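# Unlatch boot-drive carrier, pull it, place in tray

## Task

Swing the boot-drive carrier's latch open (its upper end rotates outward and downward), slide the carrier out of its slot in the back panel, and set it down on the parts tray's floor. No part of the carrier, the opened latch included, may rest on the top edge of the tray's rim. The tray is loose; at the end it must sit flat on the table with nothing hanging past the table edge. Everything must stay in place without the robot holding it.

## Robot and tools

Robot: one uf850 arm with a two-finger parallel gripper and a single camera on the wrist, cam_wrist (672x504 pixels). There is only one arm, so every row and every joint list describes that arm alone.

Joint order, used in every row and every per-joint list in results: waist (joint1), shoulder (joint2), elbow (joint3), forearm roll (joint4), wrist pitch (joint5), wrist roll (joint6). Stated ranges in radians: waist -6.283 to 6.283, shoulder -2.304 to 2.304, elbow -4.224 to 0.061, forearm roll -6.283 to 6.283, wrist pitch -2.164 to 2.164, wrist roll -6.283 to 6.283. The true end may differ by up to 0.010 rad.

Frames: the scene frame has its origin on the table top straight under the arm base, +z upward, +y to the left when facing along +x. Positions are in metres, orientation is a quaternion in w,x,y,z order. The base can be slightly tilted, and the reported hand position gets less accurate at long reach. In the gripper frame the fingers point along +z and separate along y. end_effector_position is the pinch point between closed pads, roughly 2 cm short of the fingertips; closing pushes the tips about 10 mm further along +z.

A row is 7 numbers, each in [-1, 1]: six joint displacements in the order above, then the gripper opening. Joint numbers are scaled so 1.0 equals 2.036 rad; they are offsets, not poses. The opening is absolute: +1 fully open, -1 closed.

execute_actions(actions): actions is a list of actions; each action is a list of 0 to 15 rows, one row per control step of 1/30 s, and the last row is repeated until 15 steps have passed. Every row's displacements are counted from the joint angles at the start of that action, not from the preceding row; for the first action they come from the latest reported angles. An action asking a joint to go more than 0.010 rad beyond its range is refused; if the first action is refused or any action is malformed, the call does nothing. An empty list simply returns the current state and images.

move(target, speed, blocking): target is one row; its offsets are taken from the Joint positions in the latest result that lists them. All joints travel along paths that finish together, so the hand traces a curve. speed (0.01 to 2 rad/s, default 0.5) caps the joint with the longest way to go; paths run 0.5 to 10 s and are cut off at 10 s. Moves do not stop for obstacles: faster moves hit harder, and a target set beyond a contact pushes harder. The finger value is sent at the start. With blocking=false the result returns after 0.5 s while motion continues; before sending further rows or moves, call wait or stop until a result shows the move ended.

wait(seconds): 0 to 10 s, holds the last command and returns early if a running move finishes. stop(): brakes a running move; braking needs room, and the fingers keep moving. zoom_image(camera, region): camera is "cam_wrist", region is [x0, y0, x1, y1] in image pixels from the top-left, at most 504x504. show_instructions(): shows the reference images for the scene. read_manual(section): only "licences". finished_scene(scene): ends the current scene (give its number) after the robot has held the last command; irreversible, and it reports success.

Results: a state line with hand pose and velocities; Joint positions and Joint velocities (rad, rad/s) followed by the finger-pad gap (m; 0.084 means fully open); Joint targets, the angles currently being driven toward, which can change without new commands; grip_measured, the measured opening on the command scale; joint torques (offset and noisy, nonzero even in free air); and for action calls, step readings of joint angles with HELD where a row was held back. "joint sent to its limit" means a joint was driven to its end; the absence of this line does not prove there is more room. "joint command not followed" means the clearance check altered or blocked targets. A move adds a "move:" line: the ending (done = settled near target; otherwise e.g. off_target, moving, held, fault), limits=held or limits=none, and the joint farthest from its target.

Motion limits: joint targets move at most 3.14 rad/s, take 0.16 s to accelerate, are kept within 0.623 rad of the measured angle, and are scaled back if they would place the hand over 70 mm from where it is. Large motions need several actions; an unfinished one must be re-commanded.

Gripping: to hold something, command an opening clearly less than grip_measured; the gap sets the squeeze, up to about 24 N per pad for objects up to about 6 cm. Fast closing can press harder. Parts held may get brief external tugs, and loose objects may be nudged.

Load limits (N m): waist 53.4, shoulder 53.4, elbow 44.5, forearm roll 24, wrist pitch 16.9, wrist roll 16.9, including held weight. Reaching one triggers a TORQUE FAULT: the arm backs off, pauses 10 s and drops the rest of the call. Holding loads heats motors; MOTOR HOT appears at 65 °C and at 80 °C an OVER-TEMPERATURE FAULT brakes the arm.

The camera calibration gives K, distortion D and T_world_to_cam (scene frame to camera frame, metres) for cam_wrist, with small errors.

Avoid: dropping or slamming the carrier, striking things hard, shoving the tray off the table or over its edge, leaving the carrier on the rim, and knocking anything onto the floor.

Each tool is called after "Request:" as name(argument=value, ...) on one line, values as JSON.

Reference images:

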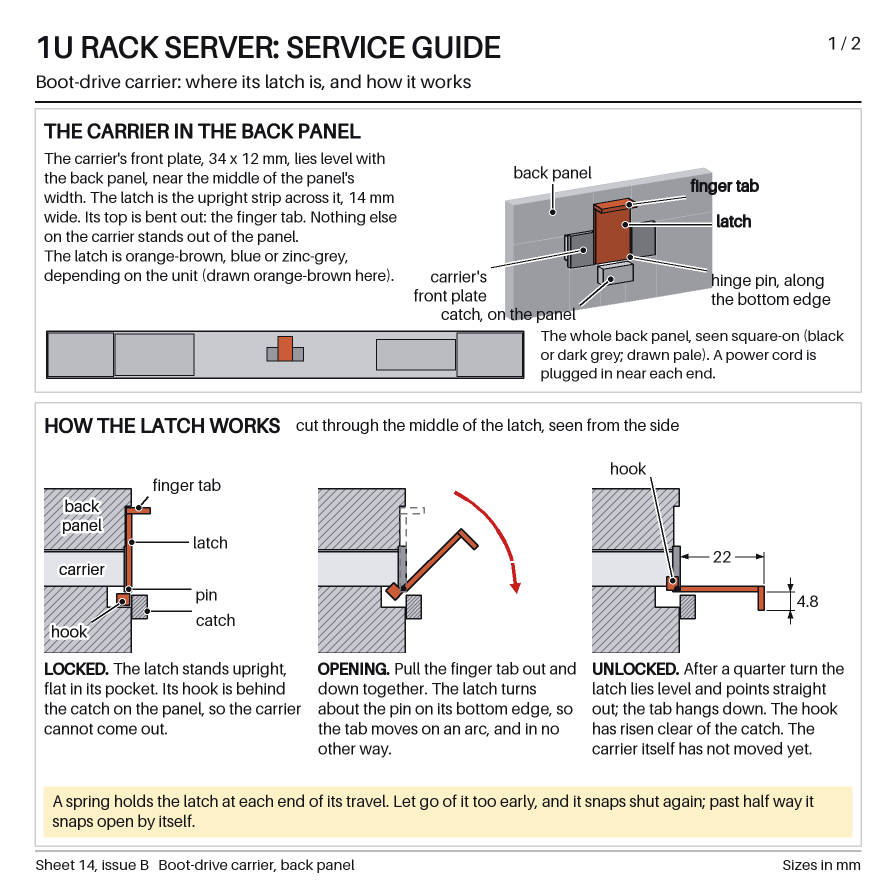

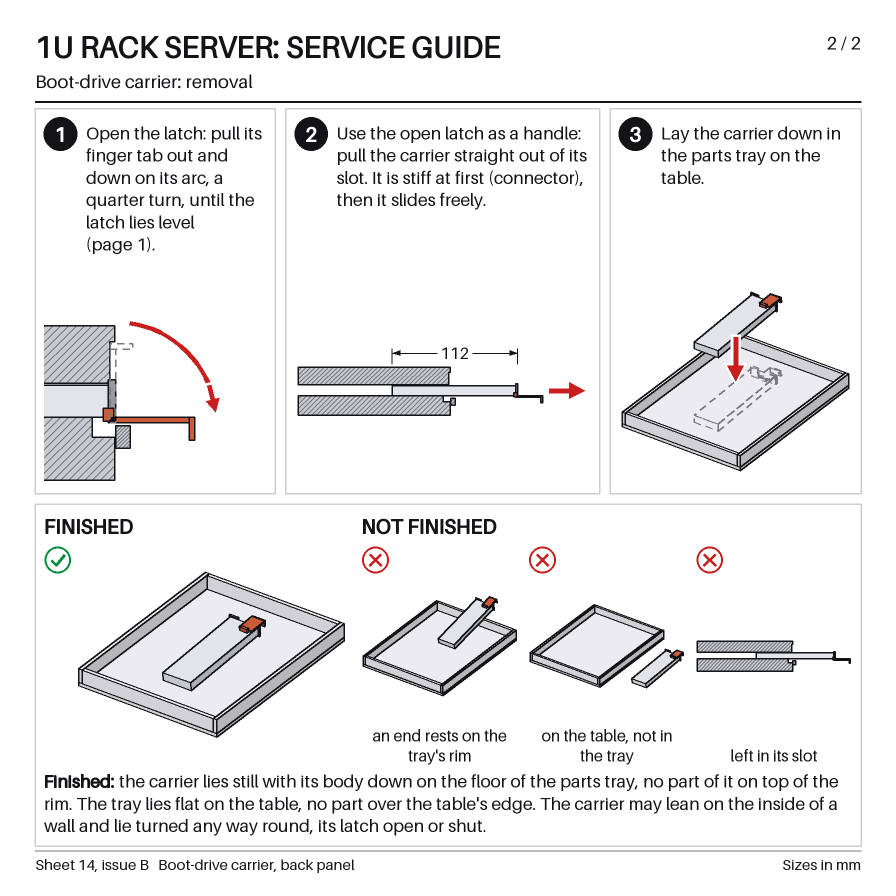

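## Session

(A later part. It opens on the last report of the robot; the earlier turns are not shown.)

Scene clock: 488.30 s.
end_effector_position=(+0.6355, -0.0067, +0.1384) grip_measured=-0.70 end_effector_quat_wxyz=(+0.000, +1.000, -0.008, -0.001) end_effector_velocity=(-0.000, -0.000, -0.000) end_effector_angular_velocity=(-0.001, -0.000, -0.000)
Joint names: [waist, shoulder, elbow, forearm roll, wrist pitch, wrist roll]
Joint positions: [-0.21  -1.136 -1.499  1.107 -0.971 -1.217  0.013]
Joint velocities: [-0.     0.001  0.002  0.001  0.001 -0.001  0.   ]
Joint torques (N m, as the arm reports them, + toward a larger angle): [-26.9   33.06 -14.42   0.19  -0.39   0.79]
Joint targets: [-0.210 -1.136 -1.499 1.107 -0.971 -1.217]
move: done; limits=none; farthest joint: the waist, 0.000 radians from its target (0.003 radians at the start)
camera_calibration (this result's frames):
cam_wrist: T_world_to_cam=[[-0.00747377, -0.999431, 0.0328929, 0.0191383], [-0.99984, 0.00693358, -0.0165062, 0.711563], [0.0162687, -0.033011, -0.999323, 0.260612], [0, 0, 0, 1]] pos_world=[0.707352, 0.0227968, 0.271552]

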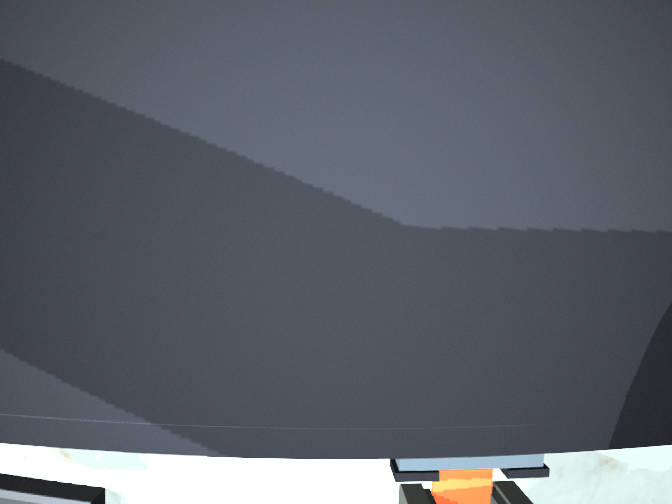

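Request:
move(target=[-0.005864,0.021351,0.051282,0.013934,0.011277,-0.033944,-1], speed=0.12)

Request:
move(target=[-0.007576,0.022044,0.055546,0.015859,0.011786,-0.039032,-1], speed=0.12)

Scene clock: 500.07 s.
end_effector_position=(+0.6056, -0.0063, +0.1384) grip_measured=-0.70 end_effector_quat_wxyz=(+0.000, +1.000, -0.008, -0.001) end_effector_velocity=(-0.001, +0.000, -0.000) end_effector_angular_velocity=(+0.000, +0.001, +0.001)
Joint names: [waist, shoulder, elbow, forearm roll, wrist pitch, wrist roll]
Joint positions: [-0.222 -1.093 -1.395  1.135 -0.948 -1.286  0.013]
Joint velocities: [-0.     0.001  0.003  0.     0.    -0.002 -0.   ]
Joint torques (N m, as the arm reports them, + toward a larger angle): [-24.32  34.11 -15.22   0.71  -0.39   0.86]
Joint targets: [-0.222 -1.093 -1.395 1.135 -0.948 -1.286]
move: done; limits=none; farthest joint: the waist, 0.000 radians from its target (0.012 radians at the start)
camera_calibration (this result's frames):
cam_wrist: T_world_to_cam=[[-0.00741213, -0.999431, 0.0328956, 0.0193502], [-0.99984, 0.00687176, -0.0165096, 0.681632], [0.0162741, -0.0330128, -0.999322, 0.261132], [0, 0, 0, 1]] pos_world=[0.677416, 0.0232759, 0.271572]

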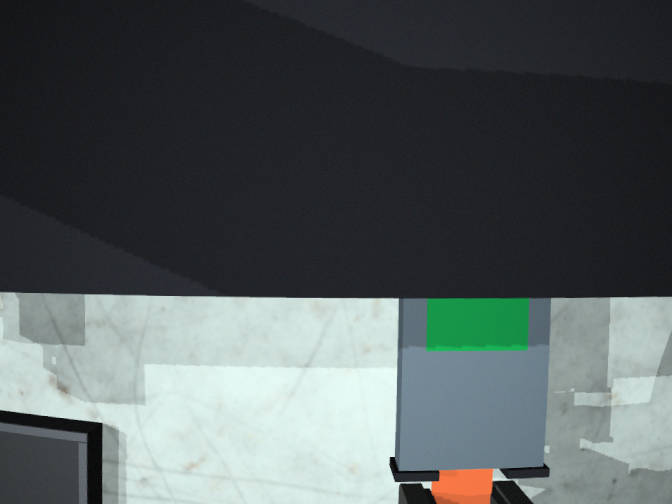

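Scene clock: 501.47 s.
end_effector_position=(+0.5707, -0.0057, +0.1384) grip_measured=-0.70 end_effector_quat_wxyz=(+0.000, +1.000, -0.008, -0.001) end_effector_velocity=(-0.001, -0.001, -0.000) end_effector_angular_velocity=(-0.001, -0.000, -0.001)
Joint names: [waist, shoulder, elbow, forearm roll, wrist pitch, wrist roll]
Joint positions: [-0.237 -1.048 -1.282  1.168 -0.924 -1.365  0.013]
Joint velocities: [-0.     0.     0.002  0.001  0.002 -0.001 -0.   ]
Joint torques (N m, as the arm reports them, + toward a larger angle): [-26.19  30.71 -14.67   0.45  -0.23   0.94]
Joint targets: [-0.237 -1.048 -1.282 1.168 -0.924 -1.366]
move: done; limits=none; farthest joint: the waist, 0.000 radians from its target (0.015 radians at the start)
camera_calibration (this result's frames):
cam_wrist: T_world_to_cam=[[-0.00737219, -0.999433, 0.0328514, 0.0196316], [-0.99984, 0.00683164, -0.0165364, 0.646744], [0.0163026, -0.032968, -0.999323, 0.26173], [0, 0, 0, 1]] pos_world=[0.642519, 0.0238309, 0.271603]

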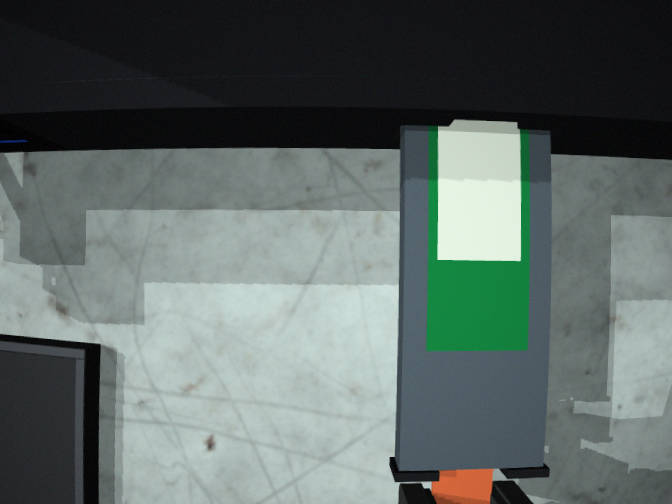

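Request:
zoom_image(camera="cam_wrist", region=[370, 384, 580, 504])

Request:
zoom_image(camera="cam_wrist", region=[370, 90, 580, 270])

Region (370, 384, 580, 504) of cam_wrist's 672x504 image, scaled by 2.400, with more detail than that image has; it fills the top 288 rows of this view, and the rest is white.

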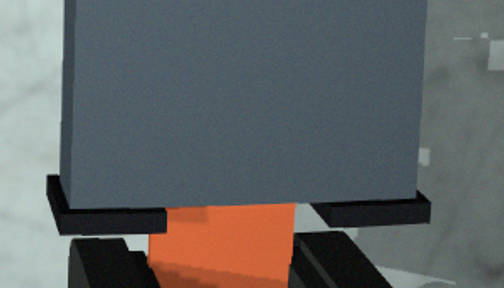

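Region (370, 90, 580, 270) of cam_wrist's 672x504 image, scaled by 2.400, with more detail than that image has; it fills the top 432 rows of this view, and the rest is white.

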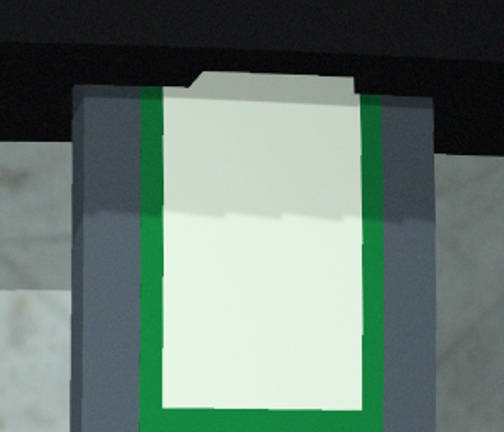

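Request:
execute_actions(actions=[[[0,0,0,0,0,0,-0.75],[0,0,0,0,0,0,-0.68],[0,0,0,0,0,0,-0.62],[0,0,0,0,0,0,-0.5],[0,0,0,0,0,0,-0.3],[0,0,0,0,0,0,-0.1],[0,0,0,0,0,0,0.1]]])

Request:
move(target=[0.009571,-0.041642,-0.112037,-0.037004,-0.027606,0.079525,0.1], speed=0.25)

Scene clock: 534.37 s.
end_effector_position=(+0.5707, -0.0057, +0.1384) grip_measured=+0.09 end_effector_quat_wxyz=(+0.000, +1.000, -0.008, -0.001) end_effector_velocity=(-0.000, +0.000, -0.000) end_effector_angular_velocity=(+0.001, +0.000, -0.000)
Joint names: [waist, shoulder, elbow, forearm roll, wrist pitch, wrist roll]
Joint positions: [-0.237 -1.048 -1.282  1.168 -0.924 -1.365  0.048]
Joint velocities: [-0.    -0.     0.     0.    -0.    -0.     0.001]
Joint torques (N m, as the arm reports them, + toward a larger angle): [-23.38  32.28 -14.12   0.58  -0.02   0.87]
Joint targets: [-0.237 -1.048 -1.282 1.168 -0.924 -1.365]
Step readings (joint positions):
0: [-0.237 -1.048 -1.282 1.168 -0.924 -1.366]
1: [-0.237 -1.048 -1.282 1.168 -0.924 -1.366]
2: [-0.237 -1.048 -1.282 1.168 -0.924 -1.365]
4: [-0.237 -1.048 -1.282 1.168 -0.924 -1.365]
8: [-0.237 -1.048 -1.282 1.168 -0.924 -1.365]
15: Joint positions above
camera_calibration (this result's frames):
cam_wrist: T_world_to_cam=[[-0.00737274, -0.999433, 0.0328516, 0.019631], [-0.99984, 0.00683213, -0.0165382, 0.646743], [0.0163044, -0.0329683, -0.999323, 0.261732], [0, 0, 0, 1]] pos_world=[0.642517, 0.0238301, 0.271606]

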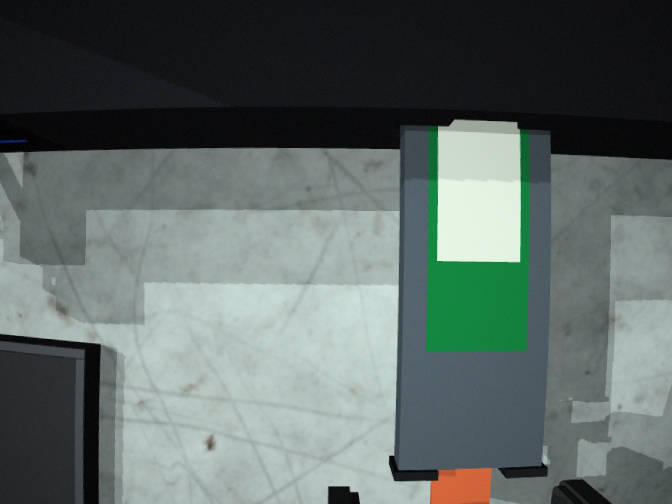

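Scene clock: 535.83 s.
end_effector_position=(+0.6389, -0.0067, +0.1463) grip_measured=+0.09 end_effector_quat_wxyz=(-0.000, +1.000, -0.008, -0.001) end_effector_velocity=(+0.001, +0.000, -0.000) end_effector_angular_velocity=(-0.000, +0.001, +0.001)
Joint names: [waist, shoulder, elbow, forearm roll, wrist pitch, wrist roll]
Joint positions: [-0.218 -1.133 -1.51   1.092 -0.98  -1.204  0.048]
Joint velocities: [ 0.001 -0.001 -0.002 -0.001 -0.     0.002  0.   ]
Joint torques (N m, as the arm reports them, + toward a larger angle): [-25.83  32.14 -14.5   -0.29   0.01   0.82]
Joint targets: [-0.218 -1.133 -1.510 1.092 -0.980 -1.203]
move: done; limits=none; farthest joint: the wrist roll, 0.001 radians from its target (0.162 radians at the start)
camera_calibration (this result's frames):
cam_wrist: T_world_to_cam=[[-0.00729375, -0.999444, 0.0325439, 0.0188523], [-0.999838, 0.00675318, -0.0166895, 0.715056], [0.0164605, -0.0326603, -0.999331, 0.268393], [0, 0, 0, 1]] pos_world=[0.71066, 0.0227787, 0.279533]

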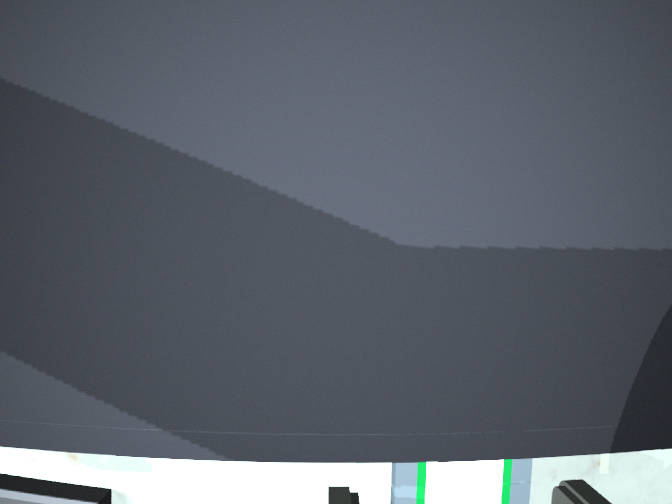

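Request:
execute_actions(actions=[[[0,0,0,0,0,0,0.02],[0,0,0,0,0,0,-0.06],[0,0,0,0,0,0,-0.13],[0,0,0,0,0,0,-0.18],[0,0,0,0,0,0,-0.22],[0,0,0,0,0,0,-0.25],[0,0,0,0,0,0,-0.28],[0,0,0,0,0,0,-0.31],[0,0,0,0,0,0,-0.34],[0,0,0,0,0,0,-0.38],[0,0,0,0,0,0,-0.43],[0,0,0,0,0,0,-0.5],[0,0,0,0,0,0,-0.57],[0,0,0,0,0,0,-0.64],[0,0,0,0,0,0,-0.7]]])

Request:
zoom_image(camera="cam_wrist", region=[340, 424, 580, 504])

Scene clock: 546.60 s.
end_effector_position=(+0.6389, -0.0068, +0.1464) grip_measured=-0.29 end_effector_quat_wxyz=(+0.000, +1.000, -0.008, -0.000) end_effector_velocity=(+0.000, +0.000, -0.000) end_effector_angular_velocity=(+0.001, -0.000, -0.000)
Joint names: [waist, shoulder, elbow, forearm roll, wrist pitch, wrist roll]
Joint positions: [-0.218 -1.133 -1.51   1.092 -0.98  -1.204  0.032]
Joint velocities: [ 0.    -0.    -0.001  0.    -0.001  0.     0.   ]
Joint torques (N m, as the arm reports them, + toward a larger angle): [-26.13  33.18 -15.73   0.62  -0.37   0.74]
Joint targets: [-0.218 -1.133 -1.510 1.092 -0.980 -1.204]
Step readings (joint positions):
0: [-0.218 -1.133 -1.510 1.092 -0.980 -1.203]
1: [-0.218 -1.133 -1.510 1.092 -0.980 -1.203]
2: [-0.218 -1.133 -1.510 1.092 -0.980 -1.203]
4: [-0.218 -1.133 -1.510 1.092 -0.980 -1.204]
8: [-0.218 -1.133 -1.510 1.092 -0.980 -1.204]
15: Joint positions above
camera_calibration (this result's frames):
cam_wrist: T_world_to_cam=[[-0.00738417, -0.999438, 0.0327066, 0.0188201], [-0.999836, 0.00683809, -0.0167766, 0.715081], [0.0165436, -0.0328251, -0.999324, 0.26836], [0, 0, 0, 1]] pos_world=[0.710663, 0.0227287, 0.27956]

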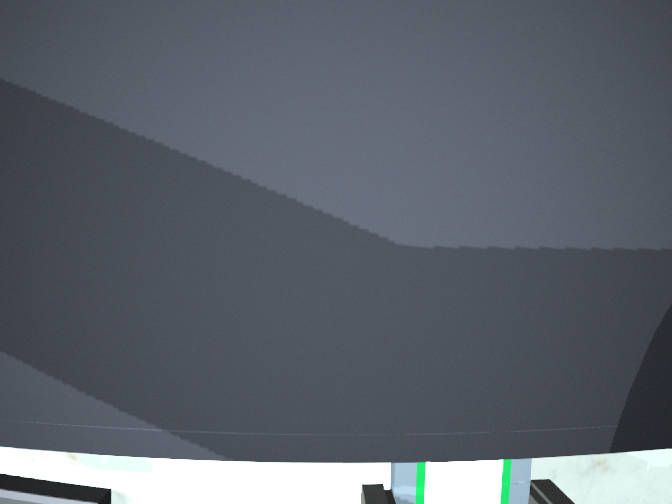

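Region (340, 424, 580, 504) of cam_wrist's 672x504 image, scaled by 2.100, with more detail than that image has.

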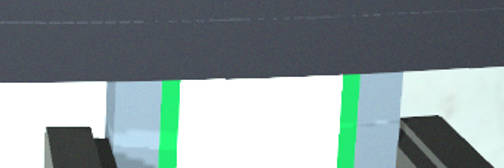

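Request:
move(target=[-0.00664,0.023797,0.056598,0.015345,0.012463,-0.037363,-0.7], speed=0.13)

Request:
move(target=[-0.004365,0.013088,0.032306,0.009115,0.006916,-0.022379,-0.7], speed=0.13)

Scene clock: 596.33 s.
end_effector_position=(+0.6062, -0.0062, +0.1464) grip_measured=-0.29 end_effector_quat_wxyz=(-0.000, +1.000, -0.008, +0.000) end_effector_velocity=(-0.001, -0.000, -0.000) end_effector_angular_velocity=(-0.001, +0.000, +0.000)
Joint names: [waist, shoulder, elbow, forearm roll, wrist pitch, wrist roll]
Joint positions: [-0.231 -1.084 -1.395  1.124 -0.955 -1.279  0.032]
Joint velocities: [-0.     0.001  0.003  0.     0.002 -0.002  0.   ]
Joint torques (N m, as the arm reports them, + toward a larger angle): [-24.52  31.81 -14.12   0.44  -0.55   0.79]
Joint targets: [-0.231 -1.084 -1.395 1.124 -0.955 -1.280]
move: done; limits=none; farthest joint: the wrist roll, 0.001 radians from its target (0.076 radians at the start)
camera_calibration (this result's frames):
cam_wrist: T_world_to_cam=[[-0.00719455, -0.999458, 0.0321373, 0.0191647], [-0.99982, 0.00662521, -0.0177875, 0.682549], [0.0175649, -0.0322595, -0.999325, 0.268314], [0, 0, 0, 1]] pos_world=[0.677851, 0.023288, 0.279658]

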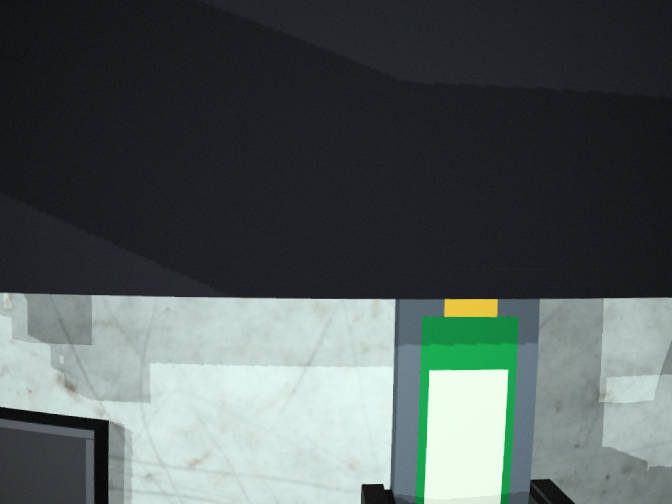

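Scene clock: 597.30 s.
end_effector_position=(+0.5864, -0.0058, +0.1464) grip_measured=-0.29 end_effector_quat_wxyz=(-0.000, +1.000, -0.008, +0.000) end_effector_velocity=(-0.001, -0.001, +0.000) end_effector_angular_velocity=(-0.000, -0.001, -0.002)
Joint names: [waist, shoulder, elbow, forearm roll, wrist pitch, wrist roll]
Joint positions: [-0.24  -1.058 -1.33   1.142 -0.94  -1.325  0.032]
Joint velocities: [-0.001  0.001  0.004  0.001  0.001 -0.002 -0.   ]
Joint torques (N m, as the arm reports them, + toward a larger angle): [-26.35  33.15 -14.98  -0.12  -0.23   0.78]
Joint targets: [-0.240 -1.058 -1.329 1.142 -0.940 -1.325]
move: done; limits=none; farthest joint: the shoulder, 0.001 radians from its target (0.027 radians at the start)
camera_calibration (this result's frames):
cam_wrist: T_world_to_cam=[[-0.00706011, -0.99947, 0.0317819, 0.019384], [-0.99981, 0.00647795, -0.0183833, 0.662846], [0.0181677, -0.0319057, -0.999326, 0.268317], [0, 0, 0, 1]] pos_world=[0.657982, 0.0236407, 0.279706]

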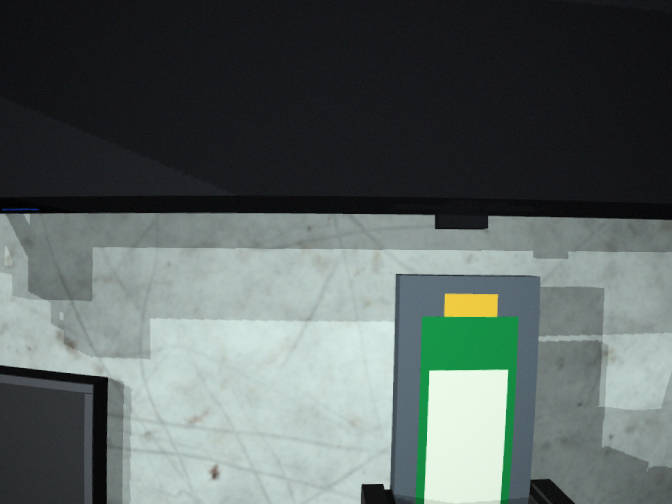

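Request:
move(target=[0.04868,0.0581,0.0611,0.03775,0.01143,-0.4603,-0.7], speed=0.9)

Request:
move(target=[0.11359,0.13557,0.10934,0.0881,0.02667,-0.2479,-0.7], speed=0.5)

Scene clock: 608.33 s.
end_effector_position=(+0.5734, +0.0643, +0.1244) grip_measured=-0.29 end_effector_quat_wxyz=(-0.003, +0.893, +0.451, -0.005) end_effector_velocity=(-0.000, +0.000, +0.000) end_effector_angular_velocity=(+0.001, -0.000, +0.002)
Joint names: [waist, shoulder, elbow, forearm roll, wrist pitch, wrist roll]
Joint positions: [-0.141 -0.94  -1.205  1.219 -0.917 -2.261  0.032]
Joint velocities: [-0.     0.     0.     0.    -0.    -0.003 -0.   ]
Joint torques (N m, as the arm reports them, + toward a larger angle): [-25.09  29.22 -13.82   0.2   -0.31   1.  ]
Joint targets: [-0.141 -0.940 -1.205 1.219 -0.917 -2.262]
move: done; limits=none; farthest joint: the wrist roll, 0.001 radians from its target (0.937 radians at the start)
camera_calibration (this result's frames):
cam_wrist: T_world_to_cam=[[0.810031, -0.585971, 0.0220827, -0.403886], [-0.585869, -0.810324, -0.01152, 0.463244], [0.0246445, -0.00360603, -0.99969, 0.243355], [0, 0, 0, 1]] pos_world=[0.592564, 0.13959, 0.257535]

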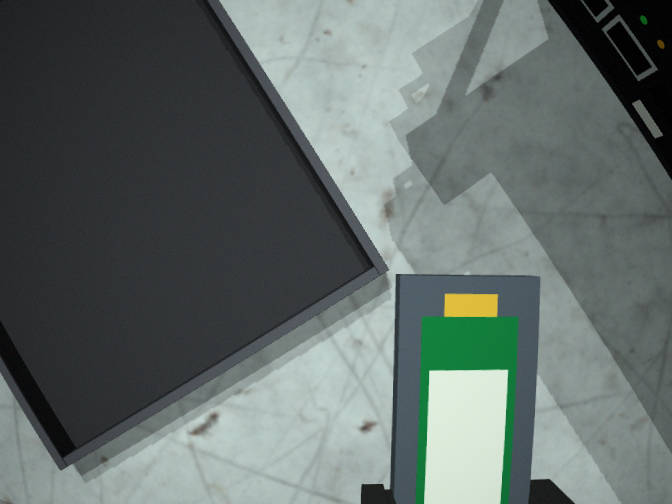

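Scene clock: 610.03 s.
end_effector_position=(+0.5377, +0.2202, +0.0898) grip_measured=-0.29 end_effector_quat_wxyz=(-0.001, +0.725, +0.689, -0.000) end_effector_velocity=(-0.001, +0.001, -0.000) end_effector_angular_velocity=(+0.001, +0.001, +0.005)
Joint names: [waist, shoulder, elbow, forearm roll, wrist pitch, wrist roll]
Joint positions: [ 0.09  -0.664 -0.983  1.398 -0.863 -2.766  0.032]
Joint velocities: [ 0.002  0.002  0.001  0.    -0.001 -0.003  0.   ]
Joint torques (N m, as the arm reports them, + toward a larger angle): [-22.06  27.11 -13.2   -0.35  -0.33   0.85]
Joint targets: [0.090 -0.664 -0.983 1.398 -0.863 -2.766]
move: done; limits=none; farthest joint: the waist, 0.000 radians from its target (0.231 radians at the start)
camera_calibration (this result's frames):
cam_wrist: T_world_to_cam=[[0.99861, -0.042367, 0.0313648, -0.504725], [-0.0418177, -0.998964, -0.0179686, 0.317838], [0.0320936, 0.016632, -0.999346, 0.201713], [0, 0, 0, 1]] pos_world=[0.510841, 0.29277, 0.223123]

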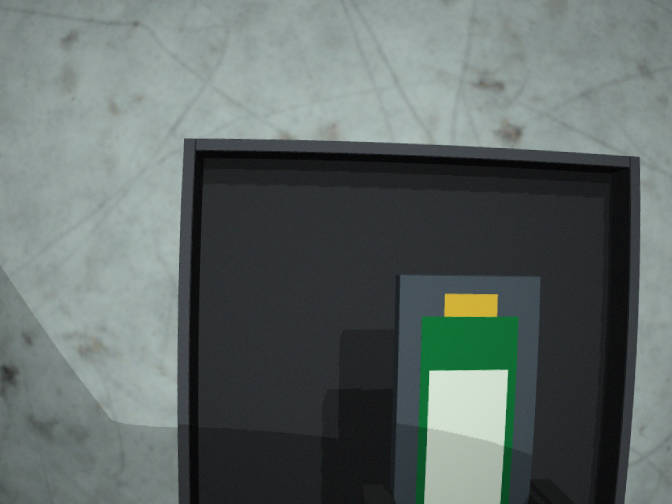

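Request:
zoom_image(camera="cam_wrist", region=[170, 125, 290, 215])

Request:
zoom_image(camera="cam_wrist", region=[540, 135, 660, 225])

Region (170, 125, 290, 215) of cam_wrist's 672x504 image, scaled by 4.200, with more detail than that image has; it fills the top 378 rows of this view, and the rest is white.

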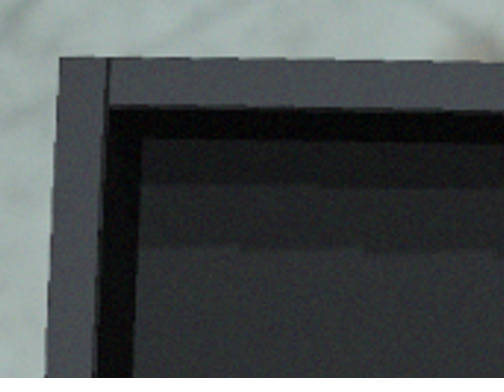

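Region (540, 135, 660, 225) of cam_wrist's 672x504 image, scaled by 4.200, with more detail than that image has; it fills the top 378 rows of this view, and the rest is white.

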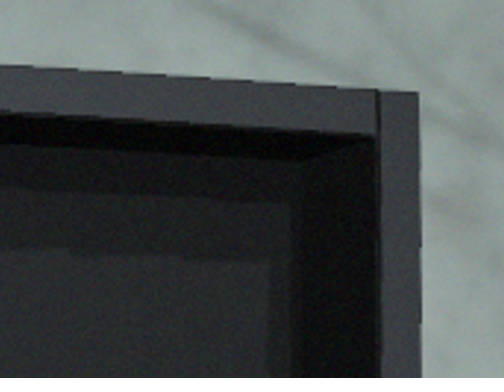

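Request:
move(target=[0.04369,-0.0363,-0.01497,0.05141,0.0313,-0.01076,-0.7], speed=0.12)

Scene clock: 654.07 s.
end_effector_position=(+0.5371, +0.2196, +0.0352) grip_measured=-0.29 end_effector_quat_wxyz=(+0.012, +0.732, +0.681, -0.013) end_effector_velocity=(-0.001, -0.001, -0.002) end_effector_angular_velocity=(-0.002, +0.001, -0.001)
Joint names: [waist, shoulder, elbow, forearm roll, wrist pitch, wrist roll]
Joint positions: [ 0.178 -0.738 -1.013  1.502 -0.799 -2.788  0.032]
Joint velocities: [ 0.002 -0.002  0.     0.002  0.002 -0.     0.   ]
Joint torques (N m, as the arm reports them, + toward a larger angle): [-24.02  25.31 -11.11   1.08  -0.38   1.01]
Joint targets: [0.179 -0.738 -1.013 1.503 -0.799 -2.788]
move: done; limits=none; farthest joint: the waist, 0.000 radians from its target (0.089 radians at the start)
camera_calibration (this result's frames):
cam_wrist: T_world_to_cam=[[0.997586, -0.0618943, 0.0314849, -0.49768], [-0.062447, -0.997905, 0.0168852, 0.325932], [0.0303738, -0.0188106, -0.999362, 0.155861], [0, 0, 0, 1]] pos_world=[0.512098, 0.297377, 0.165927]

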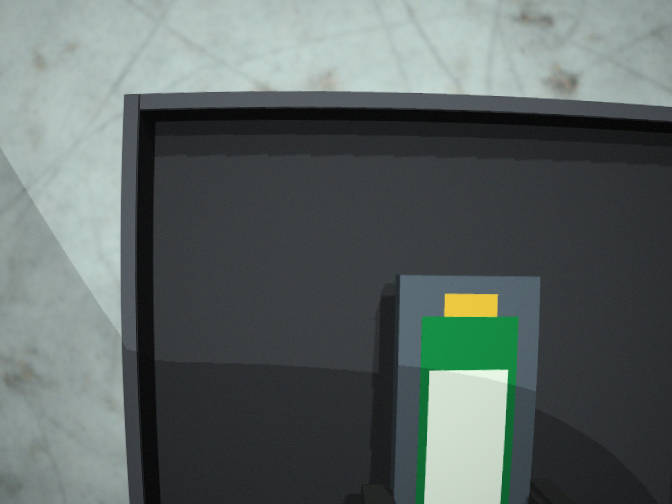

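Request:
move(target=[0.003468,-0.004017,-0.00185,0.005377,0.00109,-0.002926,-0.7], speed=0.02)

Request:
zoom_image(camera="cam_wrist", region=[350, 250, 470, 340])

Scene clock: 679.77 s.
end_effector_position=(+0.5371, +0.2196, +0.0303) grip_measured=-0.29 end_effector_quat_wxyz=(+0.012, +0.732, +0.681, -0.013) end_effector_velocity=(+0.001, +0.001, -0.001) end_effector_angular_velocity=(+0.002, -0.001, +0.001)
Joint names: [waist, shoulder, elbow, forearm roll, wrist pitch, wrist roll]
Joint positions: [ 0.185 -0.746 -1.017  1.513 -0.797 -2.794  0.032]
Joint velocities: [ 0.001 -0.002 -0.002  0.002 -0.001 -0.001 -0.   ]
Joint torques (N m, as the arm reports them, + toward a larger angle): [-21.24  29.37 -10.45   0.37  -0.03   0.93]
Joint targets: [0.186 -0.746 -1.017 1.513 -0.797 -2.794]
move: done; limits=none; farthest joint: the shoulder, 0.001 radians from its target (0.008 radians at the start)
camera_calibration (this result's frames):
cam_wrist: T_world_to_cam=[[0.997586, -0.0618977, 0.0314833, -0.497499], [-0.0624517, -0.997904, 0.0169278, 0.326002], [0.0303695, -0.0188532, -0.999361, 0.150982], [0, 0, 0, 1]] pos_world=[0.512072, 0.297371, 0.16103]

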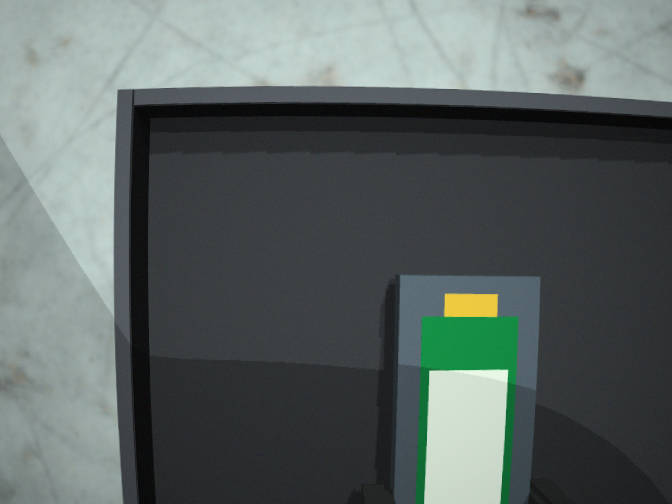

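Region (350, 250, 470, 340) of cam_wrist's 672x504 image, scaled by 4.200, with more detail than that image has; it fills the top 378 rows of this view, and the rest is white.

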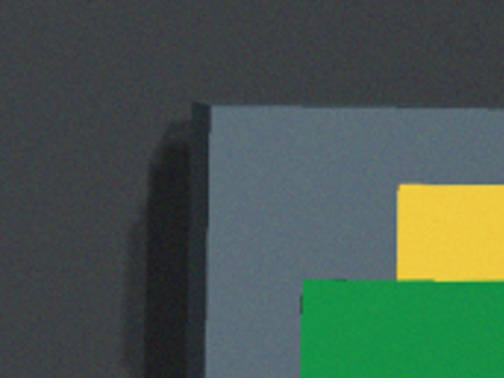

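Request:
move(target=[0.001734,-0.002008,-0.000925,0.002689,0.000545,-0.001463,-0.7], speed=0.012)

Request:
zoom_image(camera="cam_wrist", region=[350, 250, 470, 340])

Scene clock: 687.53 s.
end_effector_position=(+0.5372, +0.2197, +0.0280) grip_measured=-0.29 end_effector_quat_wxyz=(+0.012, +0.732, +0.681, -0.013) end_effector_velocity=(+0.000, -0.000, -0.001) end_effector_angular_velocity=(-0.000, -0.000, +0.001)
Joint names: [waist, shoulder, elbow, forearm roll, wrist pitch, wrist roll]
Joint positions: [ 0.189 -0.749 -1.019  1.518 -0.796 -2.796  0.032]
Joint velocities: [ 0.001 -0.002 -0.001  0.003  0.001 -0.002  0.   ]
Joint torques (N m, as the arm reports them, + toward a larger angle): [-20.11  28.5  -10.32   0.36  -0.06   0.79]
Joint targets: [0.189 -0.750 -1.019 1.519 -0.796 -2.797]
move: done; limits=none; farthest joint: the shoulder, 0.001 radians from its target (0.004 radians at the start)
camera_calibration (this result's frames):
cam_wrist: T_world_to_cam=[[0.997586, -0.0618315, 0.0316123, -0.497484], [-0.0623878, -0.997908, 0.0169245, 0.326042], [0.0304998, -0.0188558, -0.999357, 0.148584], [0, 0, 0, 1]] pos_world=[0.512092, 0.297401, 0.158697]

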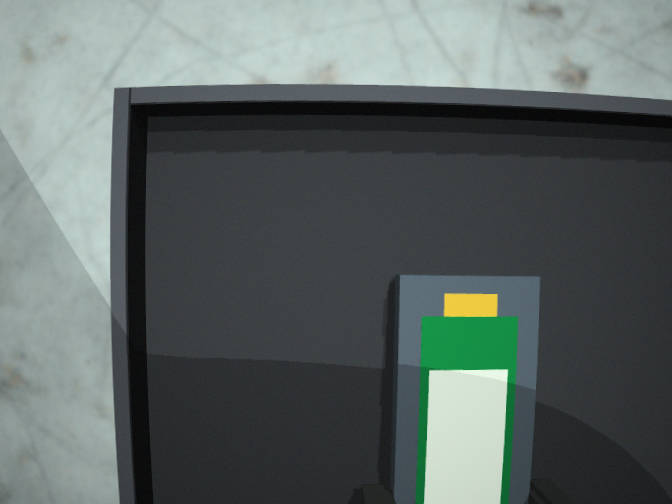

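Region (350, 250, 470, 340) of cam_wrist's 672x504 image, scaled by 4.200, with more detail than that image has; it fills the top 378 rows of this view, and the rest is white.

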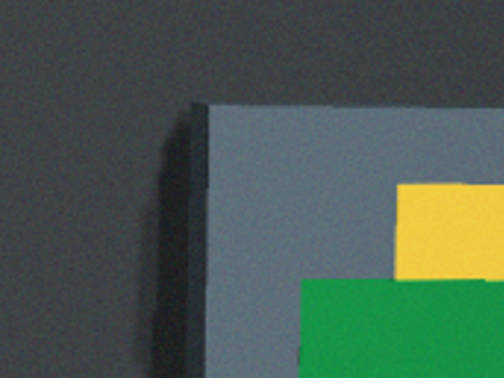

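Request:
execute_actions(actions=[[[0,0,0,0,0,0,-0.5],[0,0,0,0,0,0,-0.36],[0,0,0,0,0,0,-0.3],[0,0,0,0,0,0,-0.26],[0,0,0,0,0,0,-0.2],[0,0,0,0,0,0,-0.1],[0,0,0,0,0,0,0.0],[0,0,0,0,0,0,0.1]]])

Request:
move(target=[-0.0489,0.04233,0.01775,-0.05948,-0.03294,0.01515,0.1], speed=0.25)

Request:
move(target=[-0.04,0.035,0.0,-0.11,0.11,0.06,0.1], speed=0.5)

Scene clock: 700.40 s.
end_effector_position=(+0.5371, +0.2196, +0.0279) grip_measured=+0.09 end_effector_quat_wxyz=(+0.012, +0.732, +0.681, -0.013) end_effector_velocity=(+0.000, -0.001, +0.000) end_effector_angular_velocity=(-0.001, -0.001, -0.001)
Joint names: [waist, shoulder, elbow, forearm roll, wrist pitch, wrist roll]
Joint positions: [ 0.189 -0.749 -1.019  1.518 -0.796 -2.796  0.048]
Joint velocities: [-0.001 -0.    -0.     0.     0.001 -0.     0.001]
Joint torques (N m, as the arm reports them, + toward a larger angle): [-20.65  29.02 -11.26  -0.16  -0.39   0.73]
Joint targets: [0.189 -0.749 -1.019 1.518 -0.796 -2.796]
Step readings (joint positions):
0: [0.189 -0.750 -1.019 1.519 -0.796 -2.797]
1: [0.189 -0.750 -1.019 1.519 -0.796 -2.797]
2: [0.189 -0.750 -1.019 1.519 -0.796 -2.797]
4: [0.189 -0.750 -1.019 1.518 -0.796 -2.796]
8: [0.189 -0.750 -1.019 1.518 -0.796 -2.796]
15: Joint positions above
camera_calibration (this result's frames):
cam_wrist: T_world_to_cam=[[0.997585, -0.0618906, 0.0315285, -0.497423], [-0.0624448, -0.997905, 0.0169058, 0.326059], [0.0304161, -0.0188337, -0.99936, 0.148598], [0, 0, 0, 1]] pos_world=[0.512063, 0.297389, 0.158674]

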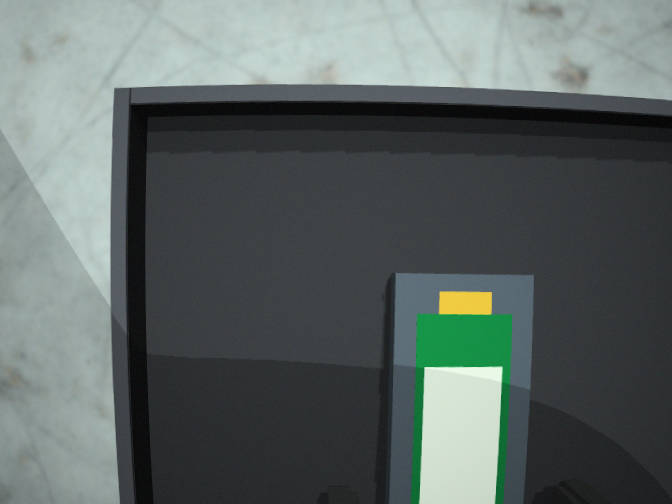

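Scene clock: 701.47 s.
end_effector_position=(+0.5376, +0.2202, +0.0901) grip_measured=+0.09 end_effector_quat_wxyz=(-0.001, +0.725, +0.689, -0.000) end_effector_velocity=(-0.001, -0.001, +0.001) end_effector_angular_velocity=(+0.000, +0.001, -0.001)
Joint names: [waist, shoulder, elbow, forearm roll, wrist pitch, wrist roll]
Joint positions: [ 0.089 -0.664 -0.983  1.398 -0.863 -2.766  0.048]
Joint velocities: [-0.002  0.001  0.002 -0.003 -0.001  0.001  0.   ]
Joint torques (N m, as the arm reports them, + toward a larger angle): [-22.11  27.15 -11.66   0.2   -0.19   0.78]
Joint targets: [0.089 -0.663 -0.983 1.397 -0.863 -2.766]
move: done; limits=none; farthest joint: the shoulder, 0.001 radians from its target (0.087 radians at the start)
camera_calibration (this result's frames):
cam_wrist: T_world_to_cam=[[0.998609, -0.0423713, 0.0313747, -0.504718], [-0.0418203, -0.998963, -0.0180153, 0.317867], [0.0321055, 0.0166781, -0.999345, 0.201951], [0, 0, 0, 1]] pos_world=[0.510825, 0.292784, 0.223381]

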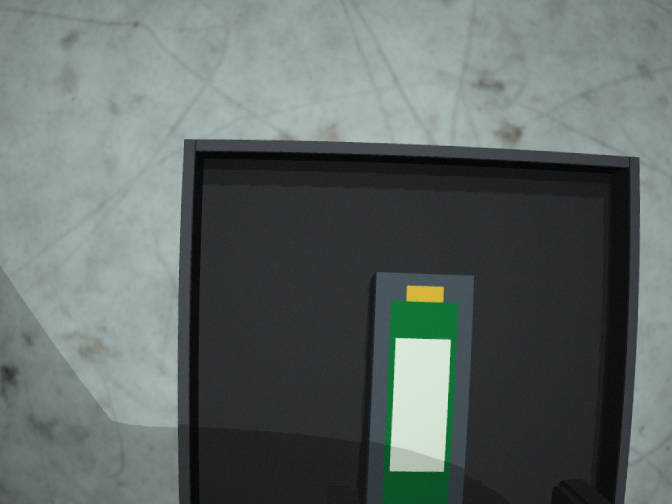

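Scene clock: 702.60 s.
end_effector_position=(+0.5555, +0.1545, +0.1550) grip_measured=+0.09 end_effector_quat_wxyz=(+0.114, +0.709, +0.692, -0.076) end_effector_velocity=(+0.000, -0.001, +0.001) end_effector_angular_velocity=(-0.003, -0.001, -0.000)
Joint names: [waist, shoulder, elbow, forearm roll, wrist pitch, wrist roll]
Joint positions: [ 0.008 -0.592 -0.983  1.174 -0.639 -2.644  0.048]
Joint velocities: [-0.001  0.001  0.    -0.002  0.003  0.001  0.   ]
Joint torques (N m, as the arm reports them, + toward a larger angle): [-20.13  29.01 -13.32   0.99   0.23   0.72]
Joint targets: [0.008 -0.592 -0.983 1.174 -0.639 -2.643]
move: done; limits=none; farthest joint: the waist, 0.001 radians from its target (0.082 radians at the start)
camera_calibration (this result's frames):
cam_wrist: T_world_to_cam=[[0.996283, 0.00207123, 0.0861147, -0.541383], [-0.0195298, -0.968246, 0.249234, 0.195598], [0.0838965, -0.249989, -0.964607, 0.274374], [0, 0, 0, 1]] pos_world=[0.520171, 0.259099, 0.262534]

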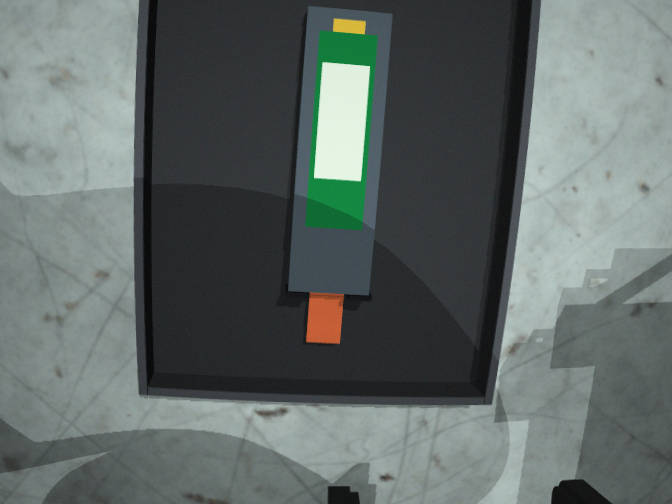

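The carrier is lying on the tray floor, clear of the rim, so I'm ending scene 1.

Request:
finished_scene(scene=1)

The scene is finished: the task was done.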